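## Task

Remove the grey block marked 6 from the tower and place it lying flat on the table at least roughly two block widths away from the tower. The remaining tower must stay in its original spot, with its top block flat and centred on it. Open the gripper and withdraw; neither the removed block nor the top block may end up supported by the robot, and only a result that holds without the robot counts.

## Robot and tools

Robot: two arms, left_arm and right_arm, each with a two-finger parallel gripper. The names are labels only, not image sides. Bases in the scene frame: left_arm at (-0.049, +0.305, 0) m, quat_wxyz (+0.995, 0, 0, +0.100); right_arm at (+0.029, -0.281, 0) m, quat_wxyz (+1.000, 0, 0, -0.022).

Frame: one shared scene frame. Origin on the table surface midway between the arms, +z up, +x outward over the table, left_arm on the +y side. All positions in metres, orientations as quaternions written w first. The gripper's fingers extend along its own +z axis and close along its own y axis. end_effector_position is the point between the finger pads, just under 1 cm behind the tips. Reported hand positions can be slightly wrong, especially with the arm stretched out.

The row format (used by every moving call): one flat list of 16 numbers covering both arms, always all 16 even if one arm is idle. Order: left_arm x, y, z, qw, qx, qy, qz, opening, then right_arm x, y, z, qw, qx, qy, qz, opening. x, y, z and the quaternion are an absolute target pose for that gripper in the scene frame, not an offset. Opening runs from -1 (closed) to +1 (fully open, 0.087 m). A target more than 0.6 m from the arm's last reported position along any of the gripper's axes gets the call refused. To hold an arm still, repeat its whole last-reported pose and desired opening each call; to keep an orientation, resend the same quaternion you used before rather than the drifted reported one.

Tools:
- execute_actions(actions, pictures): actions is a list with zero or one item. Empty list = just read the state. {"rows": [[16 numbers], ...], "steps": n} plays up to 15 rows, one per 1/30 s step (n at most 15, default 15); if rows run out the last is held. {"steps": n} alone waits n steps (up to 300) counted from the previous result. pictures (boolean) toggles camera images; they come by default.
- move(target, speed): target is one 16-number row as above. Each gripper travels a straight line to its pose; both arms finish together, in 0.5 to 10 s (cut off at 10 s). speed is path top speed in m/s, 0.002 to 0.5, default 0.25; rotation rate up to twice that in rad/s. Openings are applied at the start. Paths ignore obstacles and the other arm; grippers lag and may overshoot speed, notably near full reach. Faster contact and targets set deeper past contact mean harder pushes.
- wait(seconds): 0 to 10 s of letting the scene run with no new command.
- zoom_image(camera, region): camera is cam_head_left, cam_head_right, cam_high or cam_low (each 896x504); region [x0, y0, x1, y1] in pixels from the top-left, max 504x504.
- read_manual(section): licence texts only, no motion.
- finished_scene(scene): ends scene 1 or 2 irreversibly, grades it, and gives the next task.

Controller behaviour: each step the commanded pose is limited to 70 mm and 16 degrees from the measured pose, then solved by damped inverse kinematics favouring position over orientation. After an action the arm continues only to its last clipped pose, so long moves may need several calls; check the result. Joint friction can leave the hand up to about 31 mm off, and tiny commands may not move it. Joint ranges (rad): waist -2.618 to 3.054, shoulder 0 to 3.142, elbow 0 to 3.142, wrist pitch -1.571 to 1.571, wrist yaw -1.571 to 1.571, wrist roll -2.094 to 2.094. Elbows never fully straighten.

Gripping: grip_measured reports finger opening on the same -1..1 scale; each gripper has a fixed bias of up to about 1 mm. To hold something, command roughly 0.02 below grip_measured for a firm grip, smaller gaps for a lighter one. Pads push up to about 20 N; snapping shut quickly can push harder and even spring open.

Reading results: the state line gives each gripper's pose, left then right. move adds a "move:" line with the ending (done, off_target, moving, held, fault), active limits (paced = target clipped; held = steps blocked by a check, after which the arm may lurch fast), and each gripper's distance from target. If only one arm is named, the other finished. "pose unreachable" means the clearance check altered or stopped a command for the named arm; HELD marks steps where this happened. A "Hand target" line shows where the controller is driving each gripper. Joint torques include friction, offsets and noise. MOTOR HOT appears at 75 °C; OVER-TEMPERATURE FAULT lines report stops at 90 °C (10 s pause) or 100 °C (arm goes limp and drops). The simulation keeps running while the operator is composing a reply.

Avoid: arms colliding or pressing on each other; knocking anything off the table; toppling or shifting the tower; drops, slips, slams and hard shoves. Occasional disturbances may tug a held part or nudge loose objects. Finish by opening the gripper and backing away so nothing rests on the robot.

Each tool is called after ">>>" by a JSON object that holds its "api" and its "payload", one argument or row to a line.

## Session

>>> {"api": "execute_actions", "payload": {
  "actions": []
}}

Scene clock: 0.00 s of 3920.00 s.
left_arm: end_effector_position=(+0.2760, +0.2865, +0.1655) grip_measured=+1.000 end_effector_quat_wxyz=(+0.473, -0.522, +0.529, -0.473) | right_arm: end_effector_position=(+0.4338, -0.3908, +0.3530) grip_measured=+1.000 end_effector_quat_wxyz=(+0.116, +0.715, +0.513, +0.461)
Joint positions: left_arm=[-0.039  0.949  0.139  0.703  0.166 -1.547  0.087] | right_arm=[-0.597  1.717  1.927 -1.106 -0.79   1.548  0.087]
Joint velocities: left_arm=[ 0.002 -0.002 -0.002  0.007 -0.037 -0.007  0.   ] | right_arm=[ 0.002 -0.012 -0.002  0.051  0.022 -0.037  0.   ]
Joint torques (N m, as the arm reports them, + toward a larger angle): no reading
Motor temperatures (°C, as the motors report them): left_arm=[30 38 34 32 29 32] | right_arm=[31 44 36 32 28 29]
Hand target (left_arm): +0.276, +0.286, +0.166; -0.473, +0.522, -0.529, +0.473
Hand target (right_arm): +0.434, -0.391, +0.353; +0.116, +0.715, +0.513, +0.461

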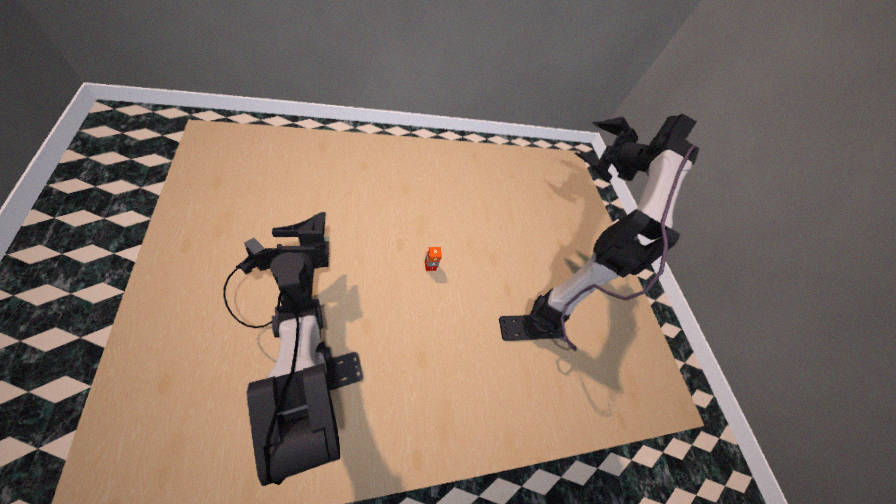

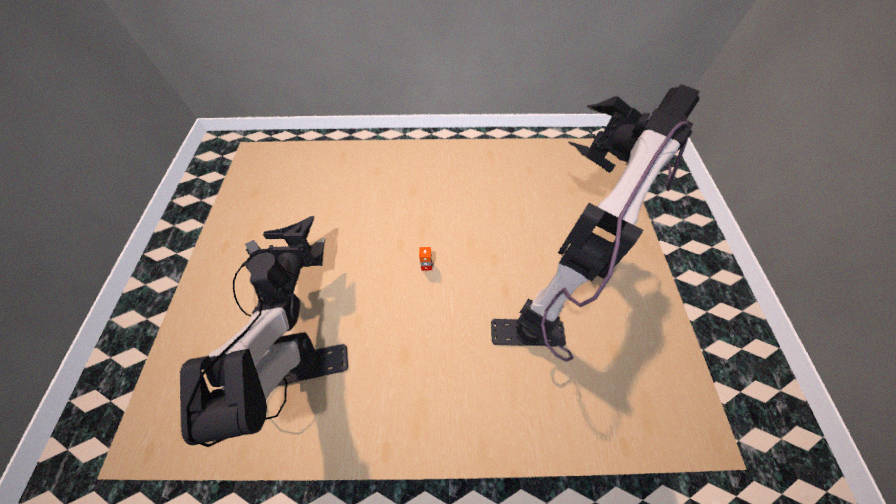

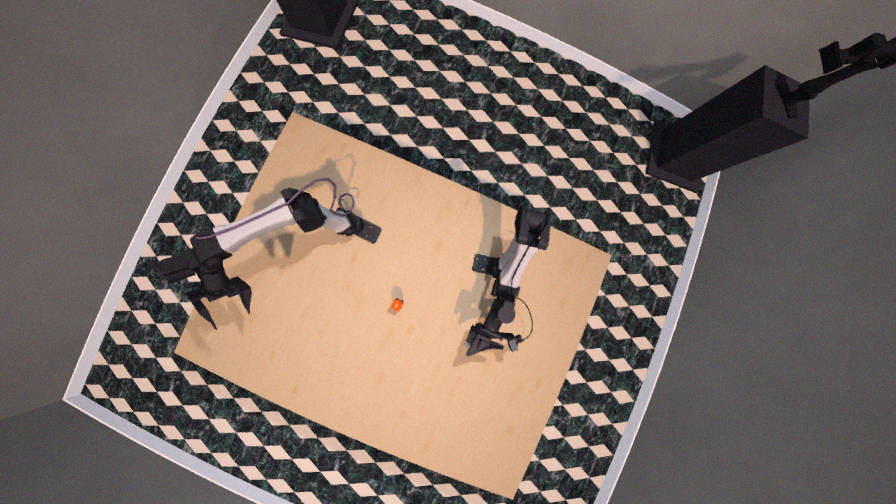

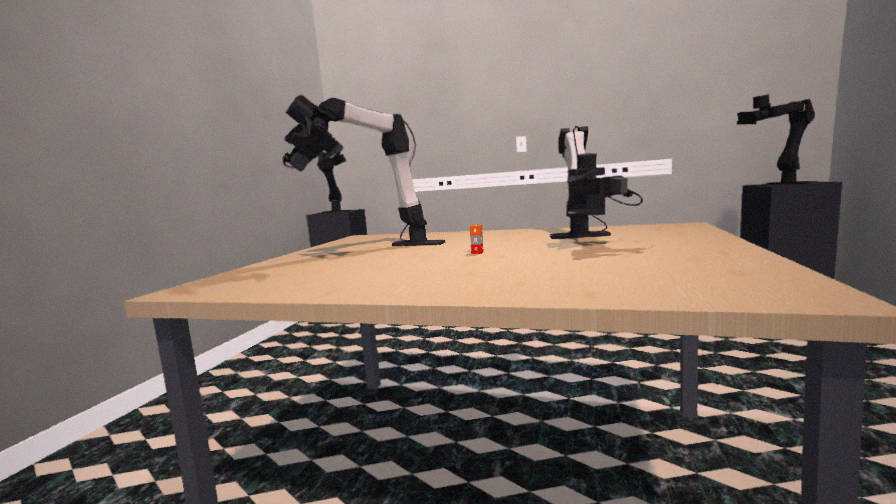

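>>> {"api": "zoom_image", "payload": {
  "camera": "cam_low",
  "region": [440, 185, 520, 265]
}}

>>> {"api": "zoom_image", "payload": {
  "camera": "cam_head_right",
  "region": [380, 200, 460, 280]
}}

>>> {"api": "zoom_image", "payload": {
  "camera": "cam_head_left",
  "region": [390, 200, 470, 280]
}}

>>> {"api": "zoom_image", "payload": {
  "camera": "cam_high",
  "region": [360, 280, 440, 340]
}}

Region (440, 185, 520, 265) of cam_low's 896x504 image, scaled by 6.300, with more detail than that image has.

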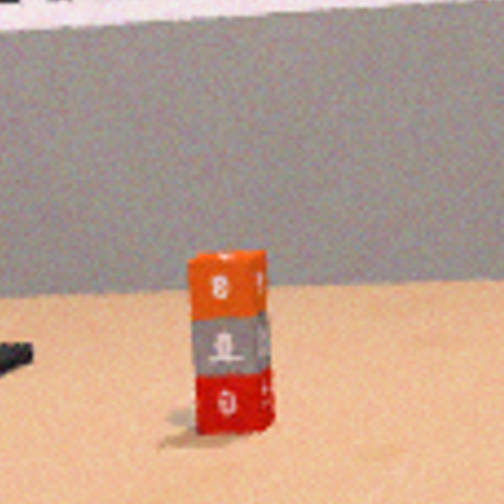

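Region (380, 200, 460, 280) of cam_head_right's 896x504 image, scaled by 6.300, with more detail than that image has.

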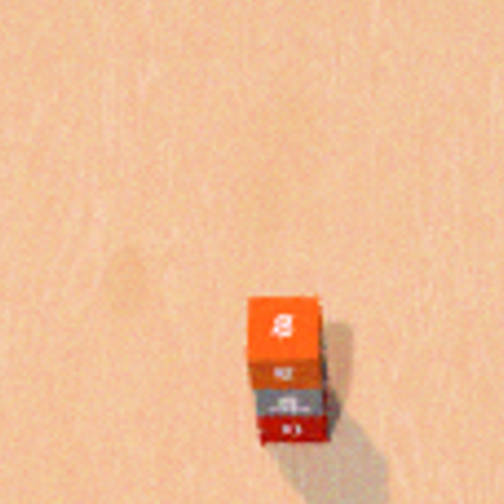

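Region (390, 200, 470, 280) of cam_head_left's 896x504 image, scaled by 6.300, with more detail than that image has.

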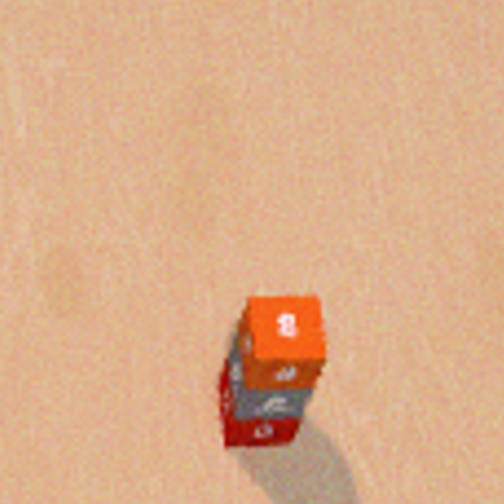

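Region (360, 280, 440, 340) of cam_high's 896x504 image, scaled by 6.300, with more detail than that image has; it fills the top 378 rows of this view, and the rest is white.

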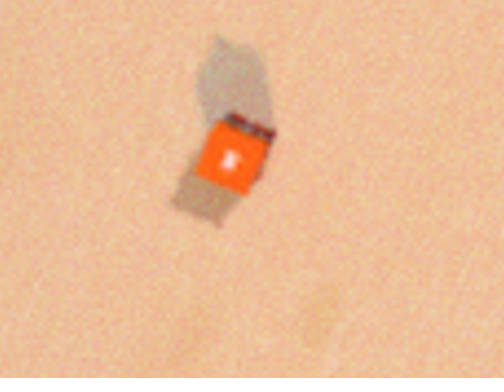

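>>> {"api": "move", "payload": {
  "target": [0.25, 0.24, 0.115, 0.1305, 0.0044, 0.9914, -0.0006, 0.4, 0.2342, 0.0007, 0.12, 0.1045, 0.0085, 0.9945, -0.0009, 0.4],
  "speed": 0.45
}}

>>> {"api": "zoom_image", "payload": {
  "camera": "cam_low",
  "region": [440, 185, 520, 265]
}}

>>> {"api": "zoom_image", "payload": {
  "camera": "cam_head_right",
  "region": [380, 200, 460, 280]
}}

Scene clock: 74.07 s of 3920.00 s.
left_arm: end_effector_position=(+0.2471, +0.2408, +0.1110) grip_measured=+0.400 end_effector_quat_wxyz=(+0.132, -0.000, +0.991, -0.006) | right_arm: end_effector_position=(+0.2306, -0.0060, +0.1193) grip_measured=+0.400 end_effector_quat_wxyz=(+0.107, +0.009, +0.994, -0.018)
Joint positions: left_arm=[-0.411  1.591  1.292 -1.01  -0.044 -0.206  0.061] | right_arm=[ 0.985  1.833  1.612 -1.253  0.195  0.95   0.061]
Joint velocities: left_arm=[-0.007 -0.027 -0.012 -0.007  0.051 -0.007  0.   ] | right_arm=[-0.007  0.007 -0.002 -0.022  0.066  0.037 -0.001]
Joint torques (N m, as the arm reports them, + toward a larger angle): left_arm=[-0.44 -5.04  9.71  0.87 -0.08 -0.01] | right_arm=[ 0.54 -8.1   8.3   0.49  0.21 -0.03]
Motor temperatures (°C, as the motors report them): left_arm=[30 36 40 39 29 32] | right_arm=[31 48 41 36 29 29]
Hand target (left_arm): +0.250, +0.239, +0.113; +0.131, +0.007, +0.991, -0.000
Hand target (right_arm): +0.232, -0.004, +0.122; +0.110, +0.009, +0.994, -0.020
Off the commanded pose (left_arm): 0.005 m, 1 deg.
Off the commanded pose (right_arm): 0.008 m, 2 deg.
After step 90, 68.10 s passed at rest.
move: done

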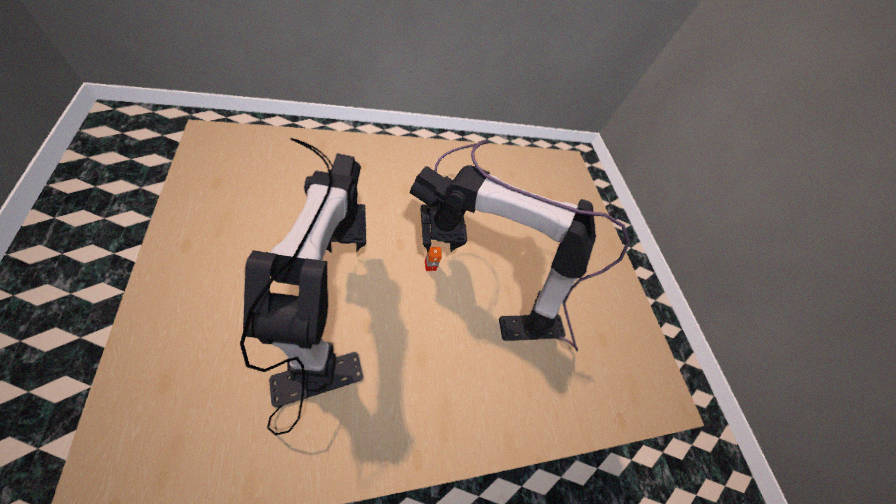

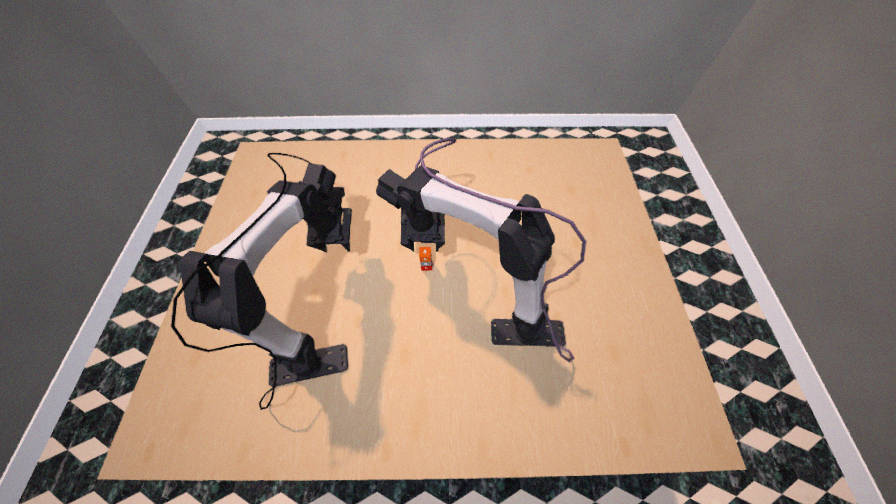

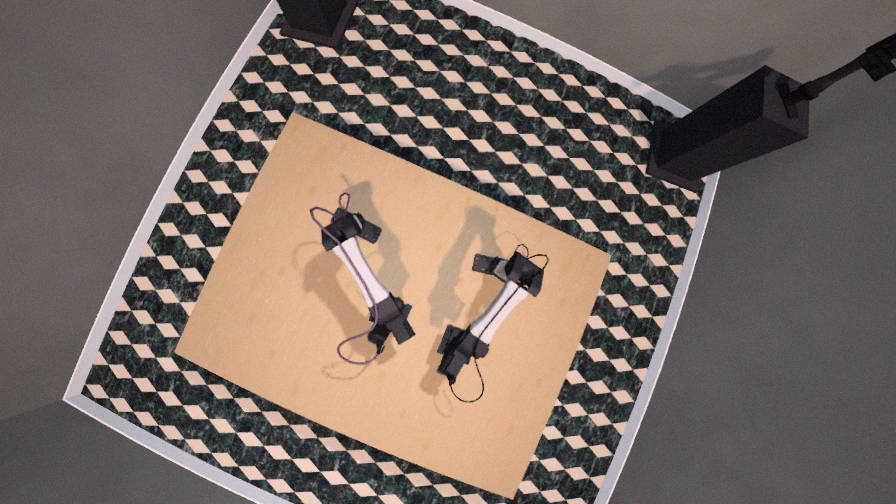

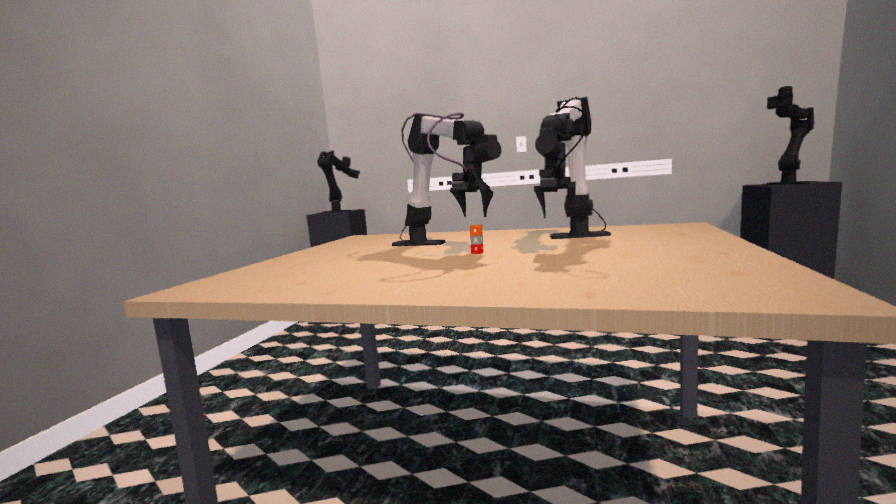

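Region (440, 185, 520, 265) of cam_low's 896x504 image, scaled by 6.300, with more detail than that image has.

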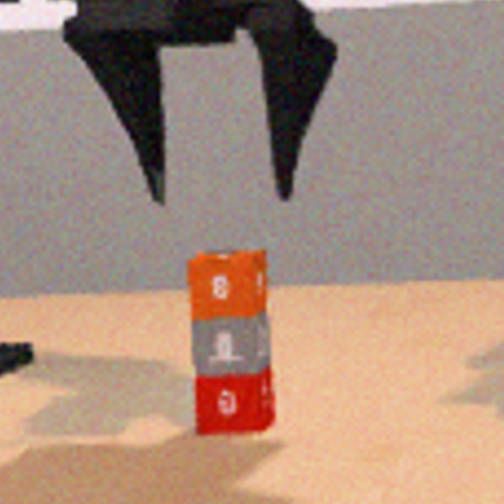

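Region (380, 200, 460, 280) of cam_head_right's 896x504 image, scaled by 6.300, with more detail than that image has.

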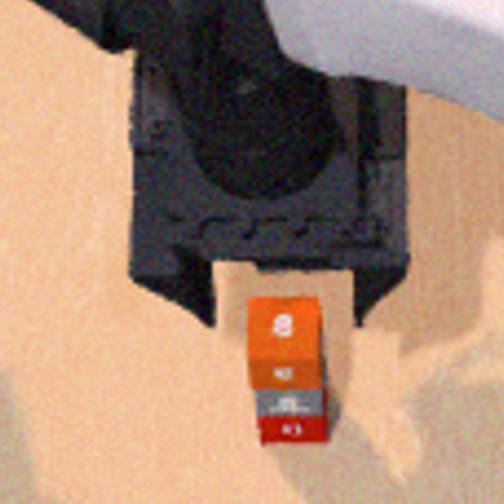

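>>> {"api": "execute_actions", "payload": {
  "actions": []
}}

Scene clock: 96.53 s of 3920.00 s.
left_arm: end_effector_position=(+0.2468, +0.2412, +0.1109) grip_measured=+0.400 end_effector_quat_wxyz=(+0.132, -0.000, +0.991, -0.005) | right_arm: end_effector_position=(+0.2305, -0.0064, +0.1193) grip_measured=+0.400 end_effector_quat_wxyz=(+0.107, +0.009, +0.994, -0.019)
Joint positions: left_arm=[-0.411  1.591  1.292 -1.011 -0.045 -0.205  0.061] | right_arm=[ 0.985  1.833  1.612 -1.254  0.196  0.95   0.061]
Joint velocities: left_arm=[ 0.007  0.012 -0.002  0.022 -0.007 -0.051 -0.001] | right_arm=[-0.002  0.002  0.002  0.022  0.037  0.007 -0.   ]
Joint torques (N m, as the arm reports them, + toward a larger angle): left_arm=[-0.59 -5.05  9.67  0.86 -0.08  0.01] | right_arm=[ 0.57 -8.12  8.3   0.46  0.22 -0.02]
Motor temperatures (°C, as the motors report them): left_arm=[30 38 42 36 29 32] | right_arm=[31 49 43 34 29 29]
Hand target (left_arm): +0.250, +0.239, +0.113; +0.131, +0.007, +0.991, -0.000
Hand target (right_arm): +0.232, -0.004, +0.122; +0.110, +0.009, +0.994, -0.020
Off the commanded pose (left_arm): 0.005 m, 1 deg.
Off the commanded pose (right_arm): 0.008 m, 2 deg.
Steps of this call (steps 1 to 90: nothing new was sent; then 19.47 s passed at rest). Readings (end_effector_position):
1: left_arm (+0.2470, +0.2408, +0.1110) | right_arm (+0.2306, -0.0061, +0.1193)
2: left_arm (+0.2470, +0.2409, +0.1109) | right_arm (+0.2306, -0.0061, +0.1193)
4: left_arm (+0.2470, +0.2410, +0.1109) | right_arm (+0.2306, -0.0062, +0.1193)
8: left_arm (+0.2469, +0.2411, +0.1109) | right_arm (+0.2306, -0.0063, +0.1193)
90: the state above

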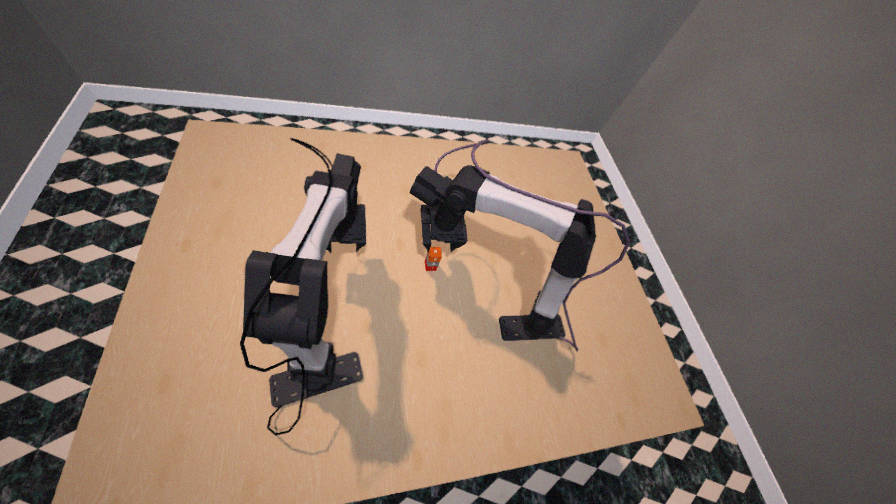

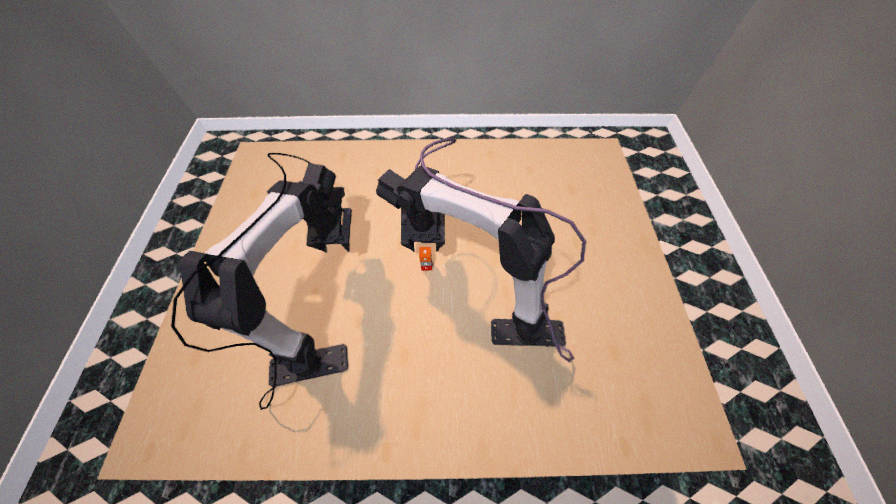

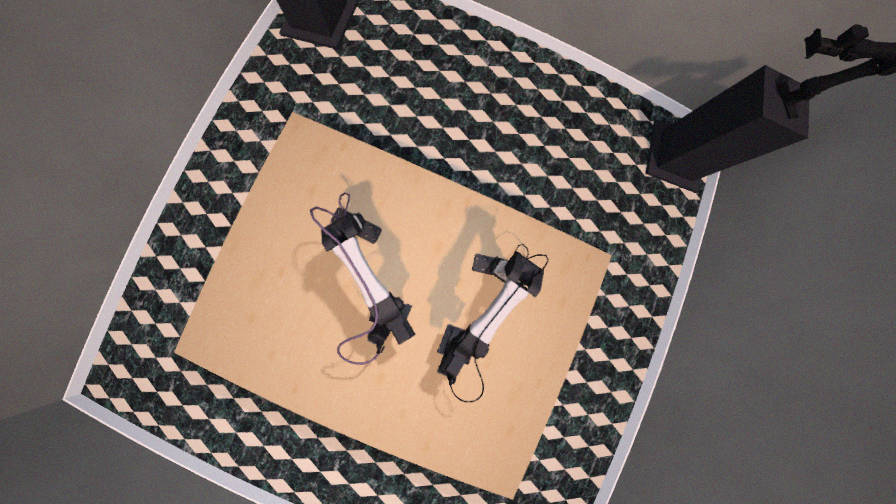

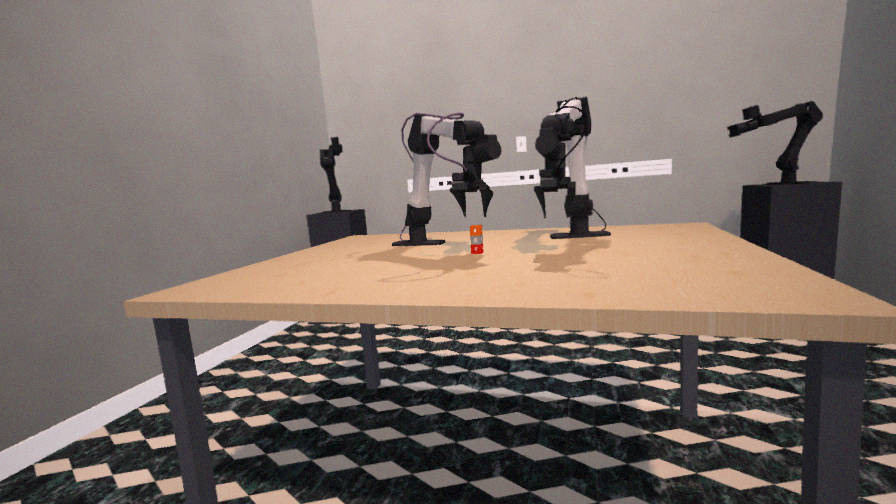

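>>> {"api": "move", "payload": {
  "target": [0.2468,0.2412,0.1109,0.132,0.0,0.991,-0.005,0.4, 0.2310,-0.0060,0.067,0.107,0.007,0.994,-0.018,0.3],
  "speed": 0.08
}}

>>> {"api": "zoom_image", "payload": {
  "camera": "cam_low",
  "region": [440,185,520,265]
}}

>>> {"api": "zoom_image", "payload": {
  "camera": "cam_head_right",
  "region": [380,200,460,280]
}}

Scene clock: 133.00 s of 3920.00 s.
left_arm: end_effector_position=(+0.2468, +0.2412, +0.1109) grip_measured=+0.400 end_effector_quat_wxyz=(+0.132, -0.000, +0.991, -0.005) | right_arm: end_effector_position=(+0.2331, -0.0028, +0.0777) grip_measured=+0.300 end_effector_quat_wxyz=(+0.115, +0.010, +0.993, -0.007)
Joint positions: left_arm=[-0.411  1.591  1.292 -1.011 -0.045 -0.205  0.061] | right_arm=[ 0.985  1.833  1.446 -1.061  0.196  0.95   0.057]
Joint velocities: left_arm=[ 0.012 -0.012 -0.017  0.007  0.022  0.007  0.   ] | right_arm=[ 0.002  0.002 -0.007  0.007 -0.081 -0.007 -0.   ]
Joint torques (N m, as the arm reports them, + toward a larger angle): left_arm=[ 0.26 -6.32  7.31  0.99  0.   -0.04] | right_arm=[ 0.24 -7.8   4.92  0.7   0.13 -0.1 ]
Motor temperatures (°C, as the motors report them): left_arm=[30 39 44 35 29 32] | right_arm=[31 49 45 34 29 29]
Hand target (left_arm): +0.247, +0.241, +0.111; +0.132, -0.000, +0.991, -0.005
Hand target (right_arm): +0.230, -0.007, +0.067; +0.107, +0.007, +0.994, -0.018
Off the commanded pose (left_arm): 0.000 m, 0 deg.
Off the commanded pose (right_arm): 0.011 m, 2 deg.
After step 90, 32.27 s passed at rest.
move: off_target (right_arm)

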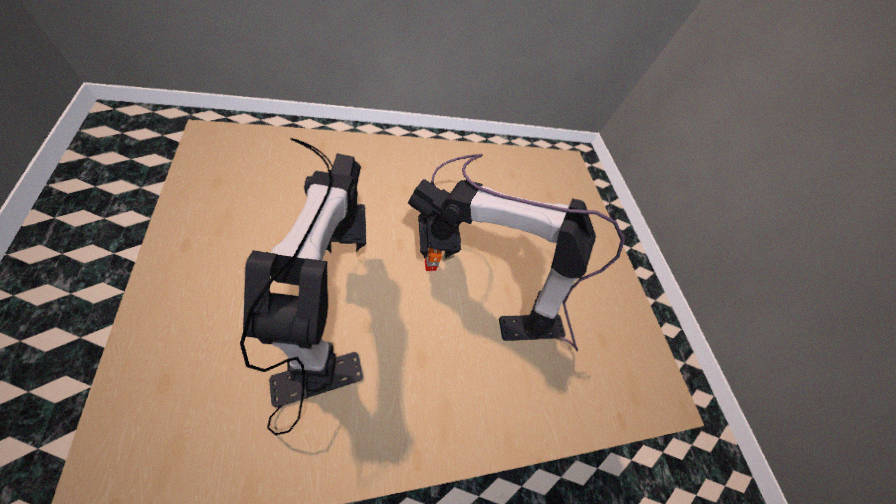

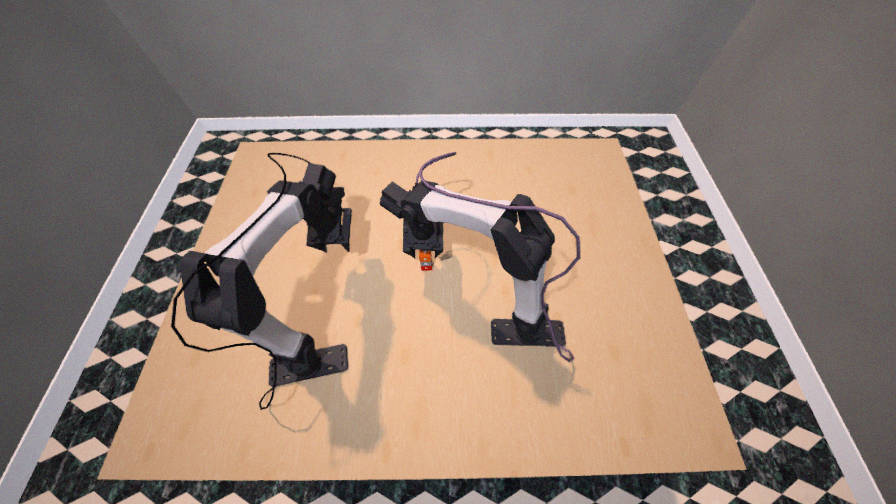

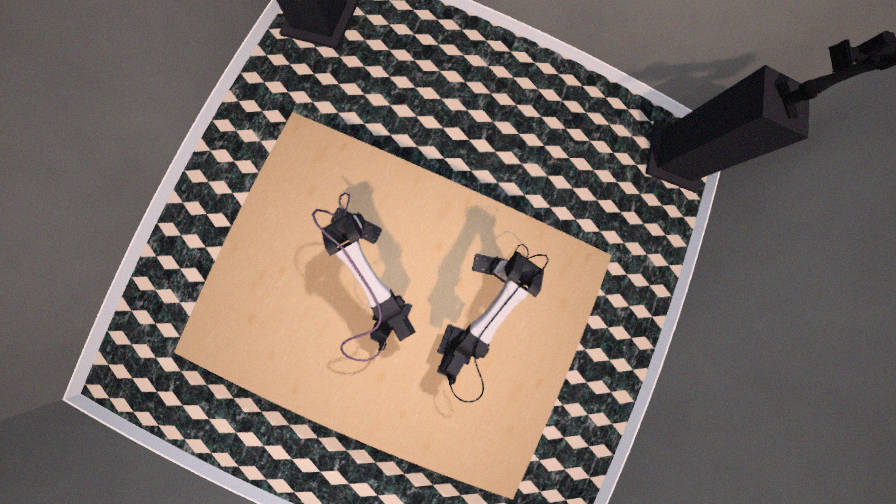

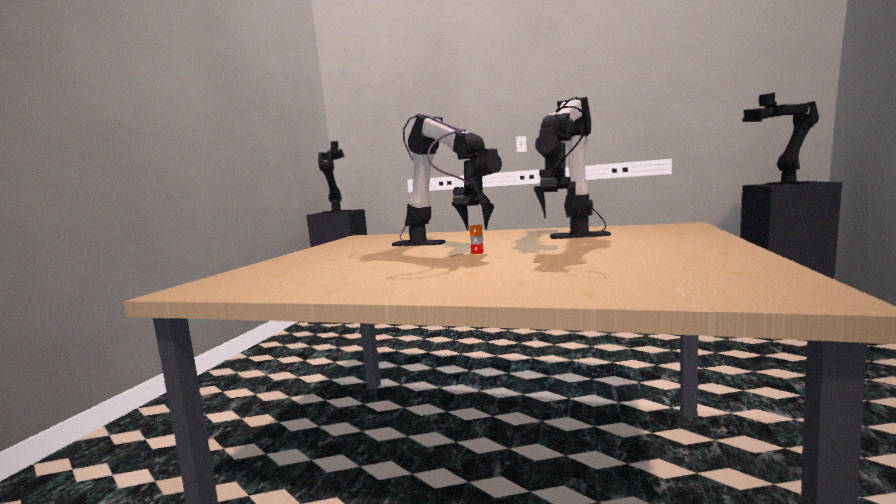

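Region (440, 185, 520, 265) of cam_low's 896x504 image, scaled by 6.300, with more detail than that image has.

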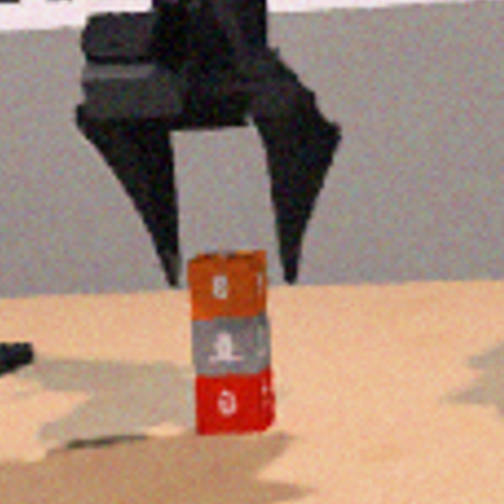

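Region (380, 200, 460, 280) of cam_head_right's 896x504 image, scaled by 6.300, with more detail than that image has.

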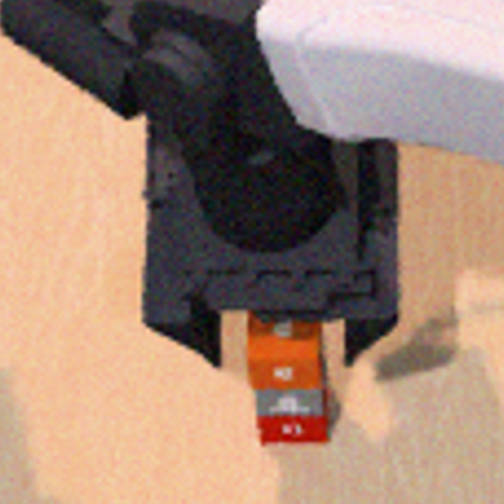

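>>> {"api": "move", "payload": {
  "target": [0.2468,0.2412,0.1109,0.132,0.0,0.991,-0.005,0.4, 0.2294,-0.0079,0.0603,0.107,0.007,0.994,-0.018,0.1],
  "speed": 0.04
}}

>>> {"api": "zoom_image", "payload": {
  "camera": "cam_low",
  "region": [450,215,500,265]
}}

>>> {"api": "zoom_image", "payload": {
  "camera": "cam_head_right",
  "region": [400,235,450,285]
}}

Scene clock: 160.27 s of 3920.00 s.
left_arm: end_effector_position=(+0.2468, +0.2412, +0.1109) grip_measured=+0.400 end_effector_quat_wxyz=(+0.132, -0.000, +0.991, -0.005) | right_arm: end_effector_position=(+0.2319, -0.0045, +0.0705) grip_measured=+0.100 end_effector_quat_wxyz=(+0.114, +0.010, +0.993, -0.009)
Joint positions: left_arm=[-0.411  1.591  1.292 -1.011 -0.045 -0.205  0.061] | right_arm=[ 0.985  1.833  1.417 -1.035  0.196  0.95   0.048]
Joint velocities: left_arm=[-0.037 -0.012  0.002 -0.081 -0.022  0.022  0.   ] | right_arm=[ 0.002 -0.007 -0.027  0.007  0.022 -0.022 -0.   ]
Joint torques (N m, as the arm reports them, + toward a larger angle): left_arm=[ 0.24 -6.24  7.27  1.02  0.01 -0.05] | right_arm=[ 0.32 -7.94  4.87  0.72  0.14 -0.1 ]
Motor temperatures (°C, as the motors report them): left_arm=[30 40 43 35 29 32] | right_arm=[31 49 42 34 29 29]
Hand target (left_arm): +0.247, +0.241, +0.111; +0.132, -0.000, +0.991, -0.005
Hand target (right_arm): +0.229, -0.008, +0.061; +0.107, +0.007, +0.994, -0.018
Off the commanded pose (left_arm): 0.000 m, 0 deg.
Off the commanded pose (right_arm): 0.011 m, 1 deg.
After step 90, 23.53 s passed at rest.
move: off_target (right_arm)

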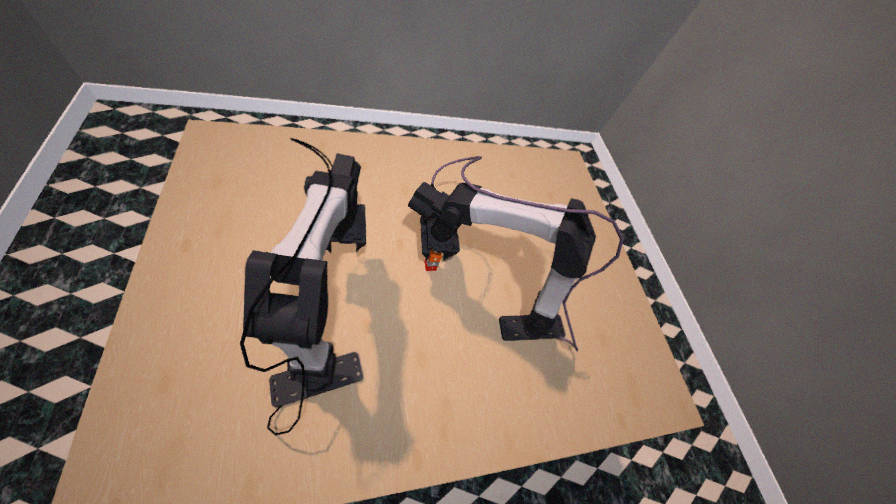

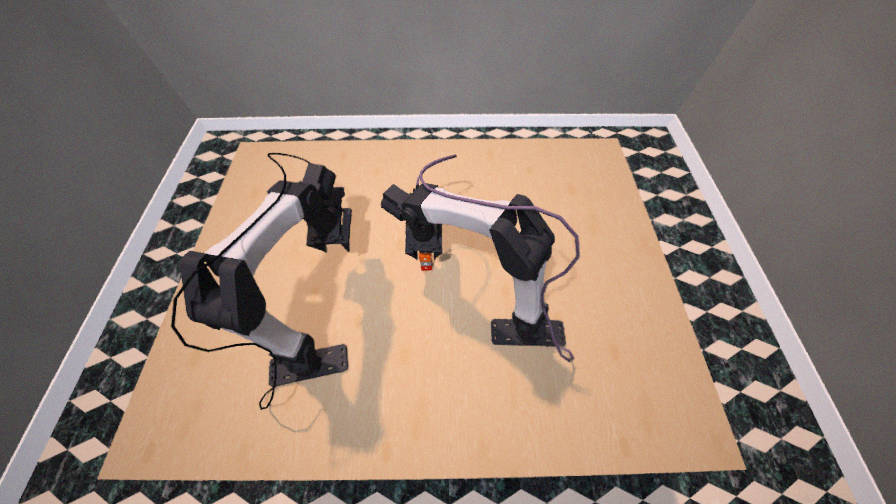

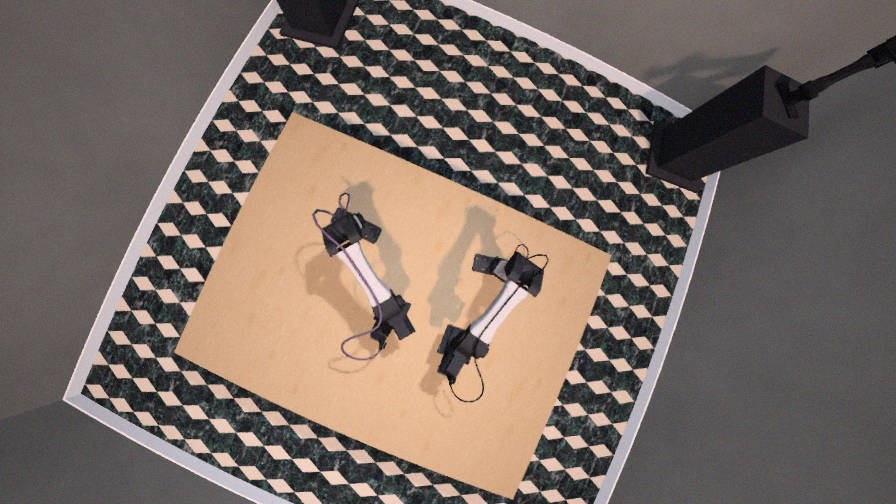

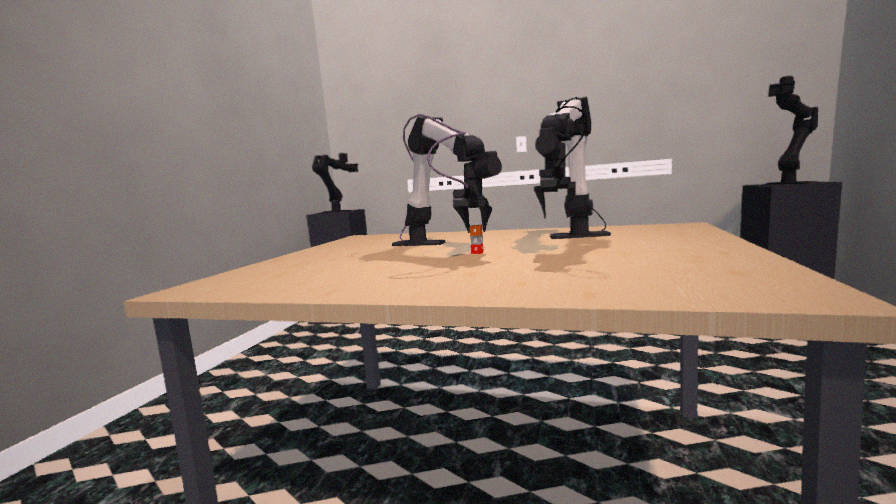

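Region (450, 215, 500, 265) of cam_low's 896x504 image, scaled by 10.080, with more detail than that image has.

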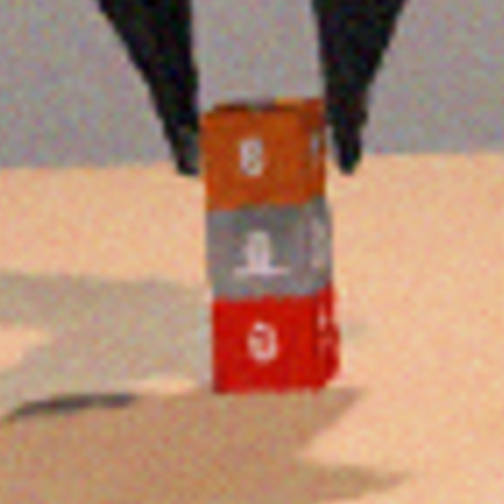

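Region (400, 235, 450, 285) of cam_head_right's 896x504 image, scaled by 10.080, with more detail than that image has.

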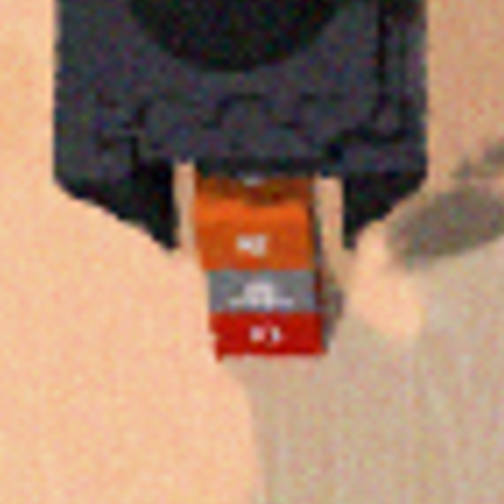

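>>> {"api": "execute_actions", "payload": {
  "actions": [
    {"rows": [
[0.2468,0.2412,0.1109,0.132,0.0,0.991,-0.005,0.4, 0.2319,-0.0045,0.0705,0.114,0.010,0.993,-0.009,0.04],
[0.2468,0.2412,0.1109,0.132,0.0,0.991,-0.005,0.4, 0.2319,-0.0045,0.0705,0.114,0.010,0.993,-0.009,-0.03],
[0.2468,0.2412,0.1109,0.132,0.0,0.991,-0.005,0.4, 0.2319,-0.0045,0.0705,0.114,0.010,0.993,-0.009,-0.09],
[0.2468,0.2412,0.1109,0.132,0.0,0.991,-0.005,0.4, 0.2319,-0.0045,0.0705,0.114,0.010,0.993,-0.009,-0.14],
[0.2468,0.2412,0.1109,0.132,0.0,0.991,-0.005,0.4, 0.2319,-0.0045,0.0705,0.114,0.010,0.993,-0.009,-0.17],
[0.2468,0.2412,0.1109,0.132,0.0,0.991,-0.005,0.4, 0.2319,-0.0045,0.0705,0.114,0.010,0.993,-0.009,-0.19],
[0.2468,0.2412,0.1109,0.132,0.0,0.991,-0.005,0.4, 0.2319,-0.0045,0.0705,0.114,0.010,0.993,-0.009,-0.21],
[0.2468,0.2412,0.1109,0.132,0.0,0.991,-0.005,0.4, 0.2319,-0.0045,0.0705,0.114,0.010,0.993,-0.009,-0.225],
[0.2468,0.2412,0.1109,0.132,0.0,0.991,-0.005,0.4, 0.2319,-0.0045,0.0705,0.114,0.010,0.993,-0.009,-0.24],
[0.2468,0.2412,0.1109,0.132,0.0,0.991,-0.005,0.4, 0.2319,-0.0045,0.0705,0.114,0.010,0.993,-0.009,-0.255],
[0.2468,0.2412,0.1109,0.132,0.0,0.991,-0.005,0.4, 0.2319,-0.0045,0.0705,0.114,0.010,0.993,-0.009,-0.27],
[0.2468,0.2412,0.1109,0.132,0.0,0.991,-0.005,0.4, 0.2319,-0.0045,0.0705,0.114,0.010,0.993,-0.009,-0.28],
[0.2468,0.2412,0.1109,0.132,0.0,0.991,-0.005,0.4, 0.2319,-0.0045,0.0705,0.114,0.010,0.993,-0.009,-0.29],
[0.2468,0.2412,0.1109,0.132,0.0,0.991,-0.005,0.4, 0.2319,-0.0045,0.0705,0.114,0.010,0.993,-0.009,-0.30],
[0.2468,0.2412,0.1109,0.132,0.0,0.991,-0.005,0.4, 0.2319,-0.0045,0.0705,0.114,0.010,0.993,-0.009,-0.30]
], "steps": 15}
  ],
  "pictures": false
}}

>>> {"api": "move", "payload": {
  "target": [0.2468,0.2412,0.1109,0.132,0.0,0.991,-0.005,0.4, 0.2335,-0.0023,0.1030,0.1427,0.0149,0.9888,0.0314,-0.30],
  "speed": 0.08
}}

>>> {"api": "zoom_image", "payload": {
  "camera": "cam_low",
  "region": [440,185,520,265]
}}

Scene clock: 248.83 s of 3920.00 s.
left_arm: end_effector_position=(+0.2468, +0.2412, +0.1109) grip_measured=+0.400 end_effector_quat_wxyz=(+0.132, -0.000, +0.991, -0.005) | right_arm: end_effector_position=(+0.2324, -0.0039, +0.0705) grip_measured=-0.272 end_effector_quat_wxyz=(+0.115, +0.010, +0.993, -0.008)
Joint positions: left_arm=[-0.411  1.591  1.292 -1.011 -0.045 -0.205  0.061] | right_arm=[ 0.985  1.833  1.417 -1.032  0.196  0.95   0.032]
Joint velocities: left_arm=[ 0.017 -0.012  0.012  0.051 -0.037 -0.022 -0.   ] | right_arm=[-0.017 -0.002 -0.002 -0.037  0.007 -0.022 -0.   ]
Joint torques (N m, as the arm reports them, + toward a larger angle): left_arm=[ 0.31 -6.34  7.39  1.02  0.01 -0.06] | right_arm=[ 0.31 -8.77  6.7   0.57  0.14 -0.06]
Motor temperatures (°C, as the motors report them): left_arm=[30 41 42 34 29 32] | right_arm=[31 50 40 34 29 29]
Hand target (left_arm): +0.247, +0.241, +0.111; +0.132, -0.000, +0.991, -0.005
Hand target (right_arm): +0.232, -0.004, +0.071; +0.114, +0.010, +0.993, -0.009
Off the commanded pose (left_arm): 0.000 m, 0 deg.
Off the commanded pose (right_arm): 0.001 m, 0 deg.
Steps of this call (steps 1 to 90: nothing new was sent; then 85.07 s passed at rest; steps 91 to 105: all 15 steps of this action). Readings (end_effector_position):
91: left_arm (+0.2468, +0.2412, +0.1109) | right_arm (+0.2324, -0.0039, +0.0705)
92: left_arm (+0.2468, +0.2412, +0.1109) | right_arm (+0.2324, -0.0039, +0.0705)
94: left_arm (+0.2468, +0.2412, +0.1109) | right_arm (+0.2324, -0.0039, +0.0705)
98: left_arm (+0.2468, +0.2412, +0.1109) | right_arm (+0.2324, -0.0039, +0.0705)
105: the state above

Scene clock: 250.00 s of 3920.00 s.
left_arm: end_effector_position=(+0.2468, +0.2412, +0.1109) grip_measured=+0.400 end_effector_quat_wxyz=(+0.132, -0.000, +0.991, -0.005) | right_arm: end_effector_position=(+0.2339, -0.0018, +0.0998) grip_measured=-0.272 end_effector_quat_wxyz=(+0.141, +0.015, +0.990, +0.029)
Joint positions: left_arm=[-0.411  1.591  1.292 -1.011 -0.045 -0.205  0.061] | right_arm=[ 0.985  1.743  1.417 -1.032  0.196  0.95   0.032]
Joint velocities: left_arm=[-0.007  0.007  0.012 -0.066 -0.051  0.022  0.001] | right_arm=[ 0.017 -0.012 -0.002 -0.037 -0.007 -0.007  0.001]
Joint torques (N m, as the arm reports them, + toward a larger angle): left_arm=[ 0.32 -6.25  7.32  1.02  0.01 -0.06] | right_arm=[ 0.28 -8.85  6.87  0.76  0.12 -0.06]
Motor temperatures (°C, as the motors report them): left_arm=[30 41 42 34 29 32] | right_arm=[31 50 40 34 29 29]
Hand target (left_arm): +0.247, +0.241, +0.111; +0.132, -0.000, +0.991, -0.005
Hand target (right_arm): +0.234, -0.002, +0.102; +0.142, +0.015, +0.989, +0.032
Off the commanded pose (left_arm): 0.000 m, 0 deg.
Off the commanded pose (right_arm): 0.003 m, 0 deg.
move: done

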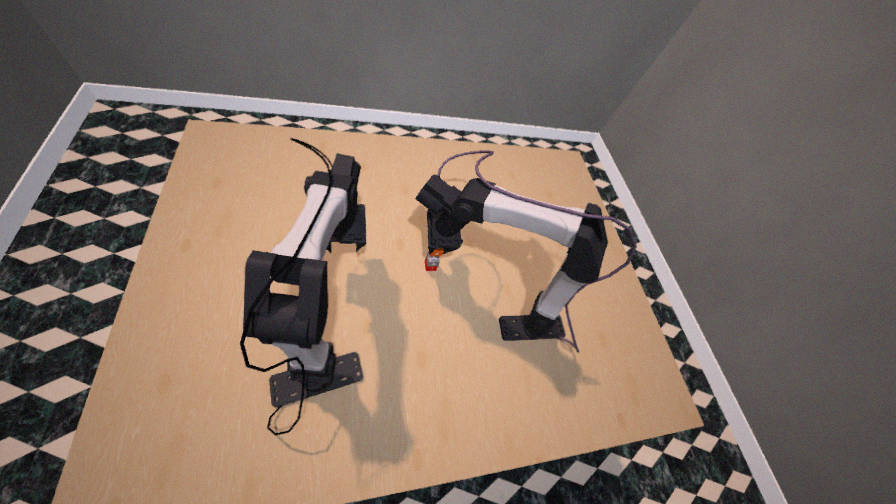

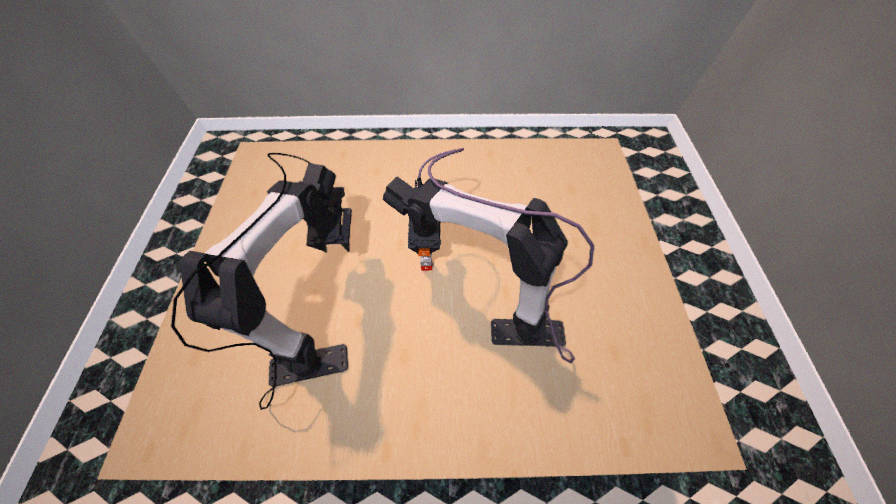

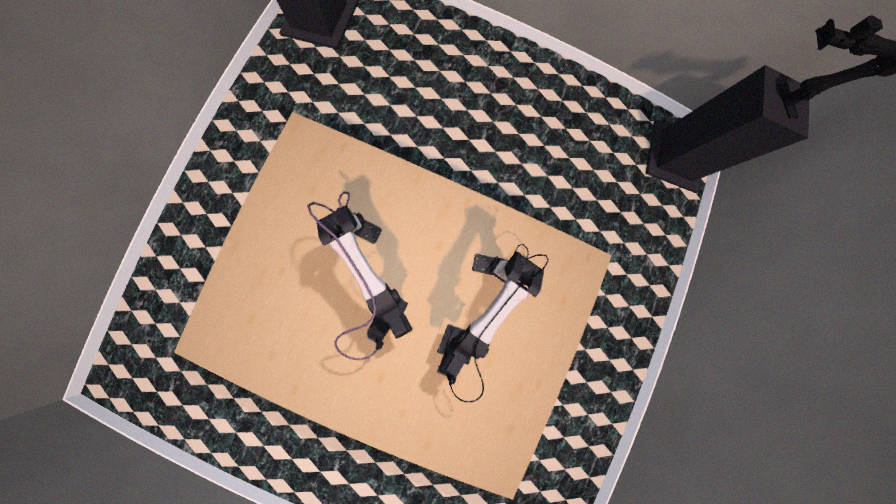

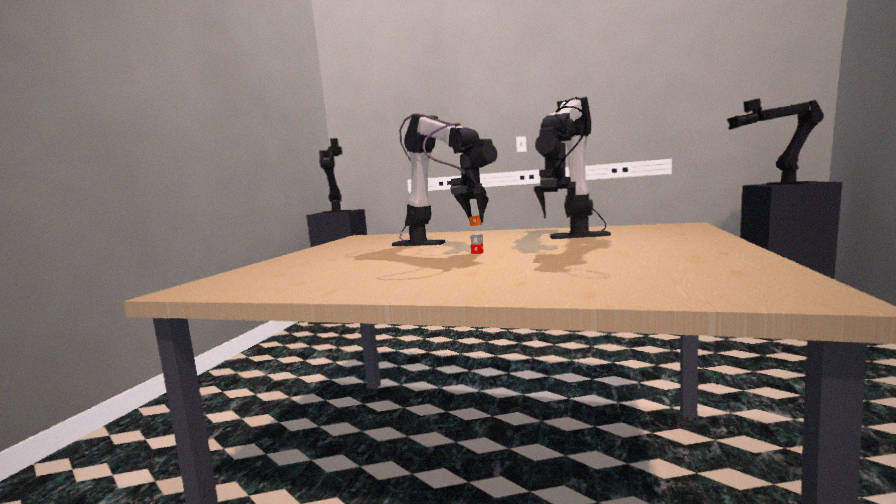

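Region (440, 185, 520, 265) of cam_low's 896x504 image, scaled by 6.300, with more detail than that image has.

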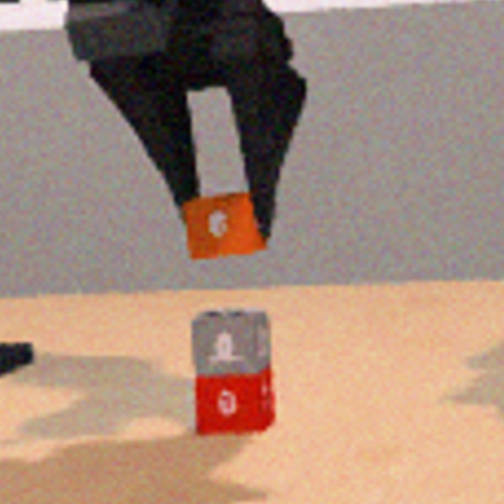

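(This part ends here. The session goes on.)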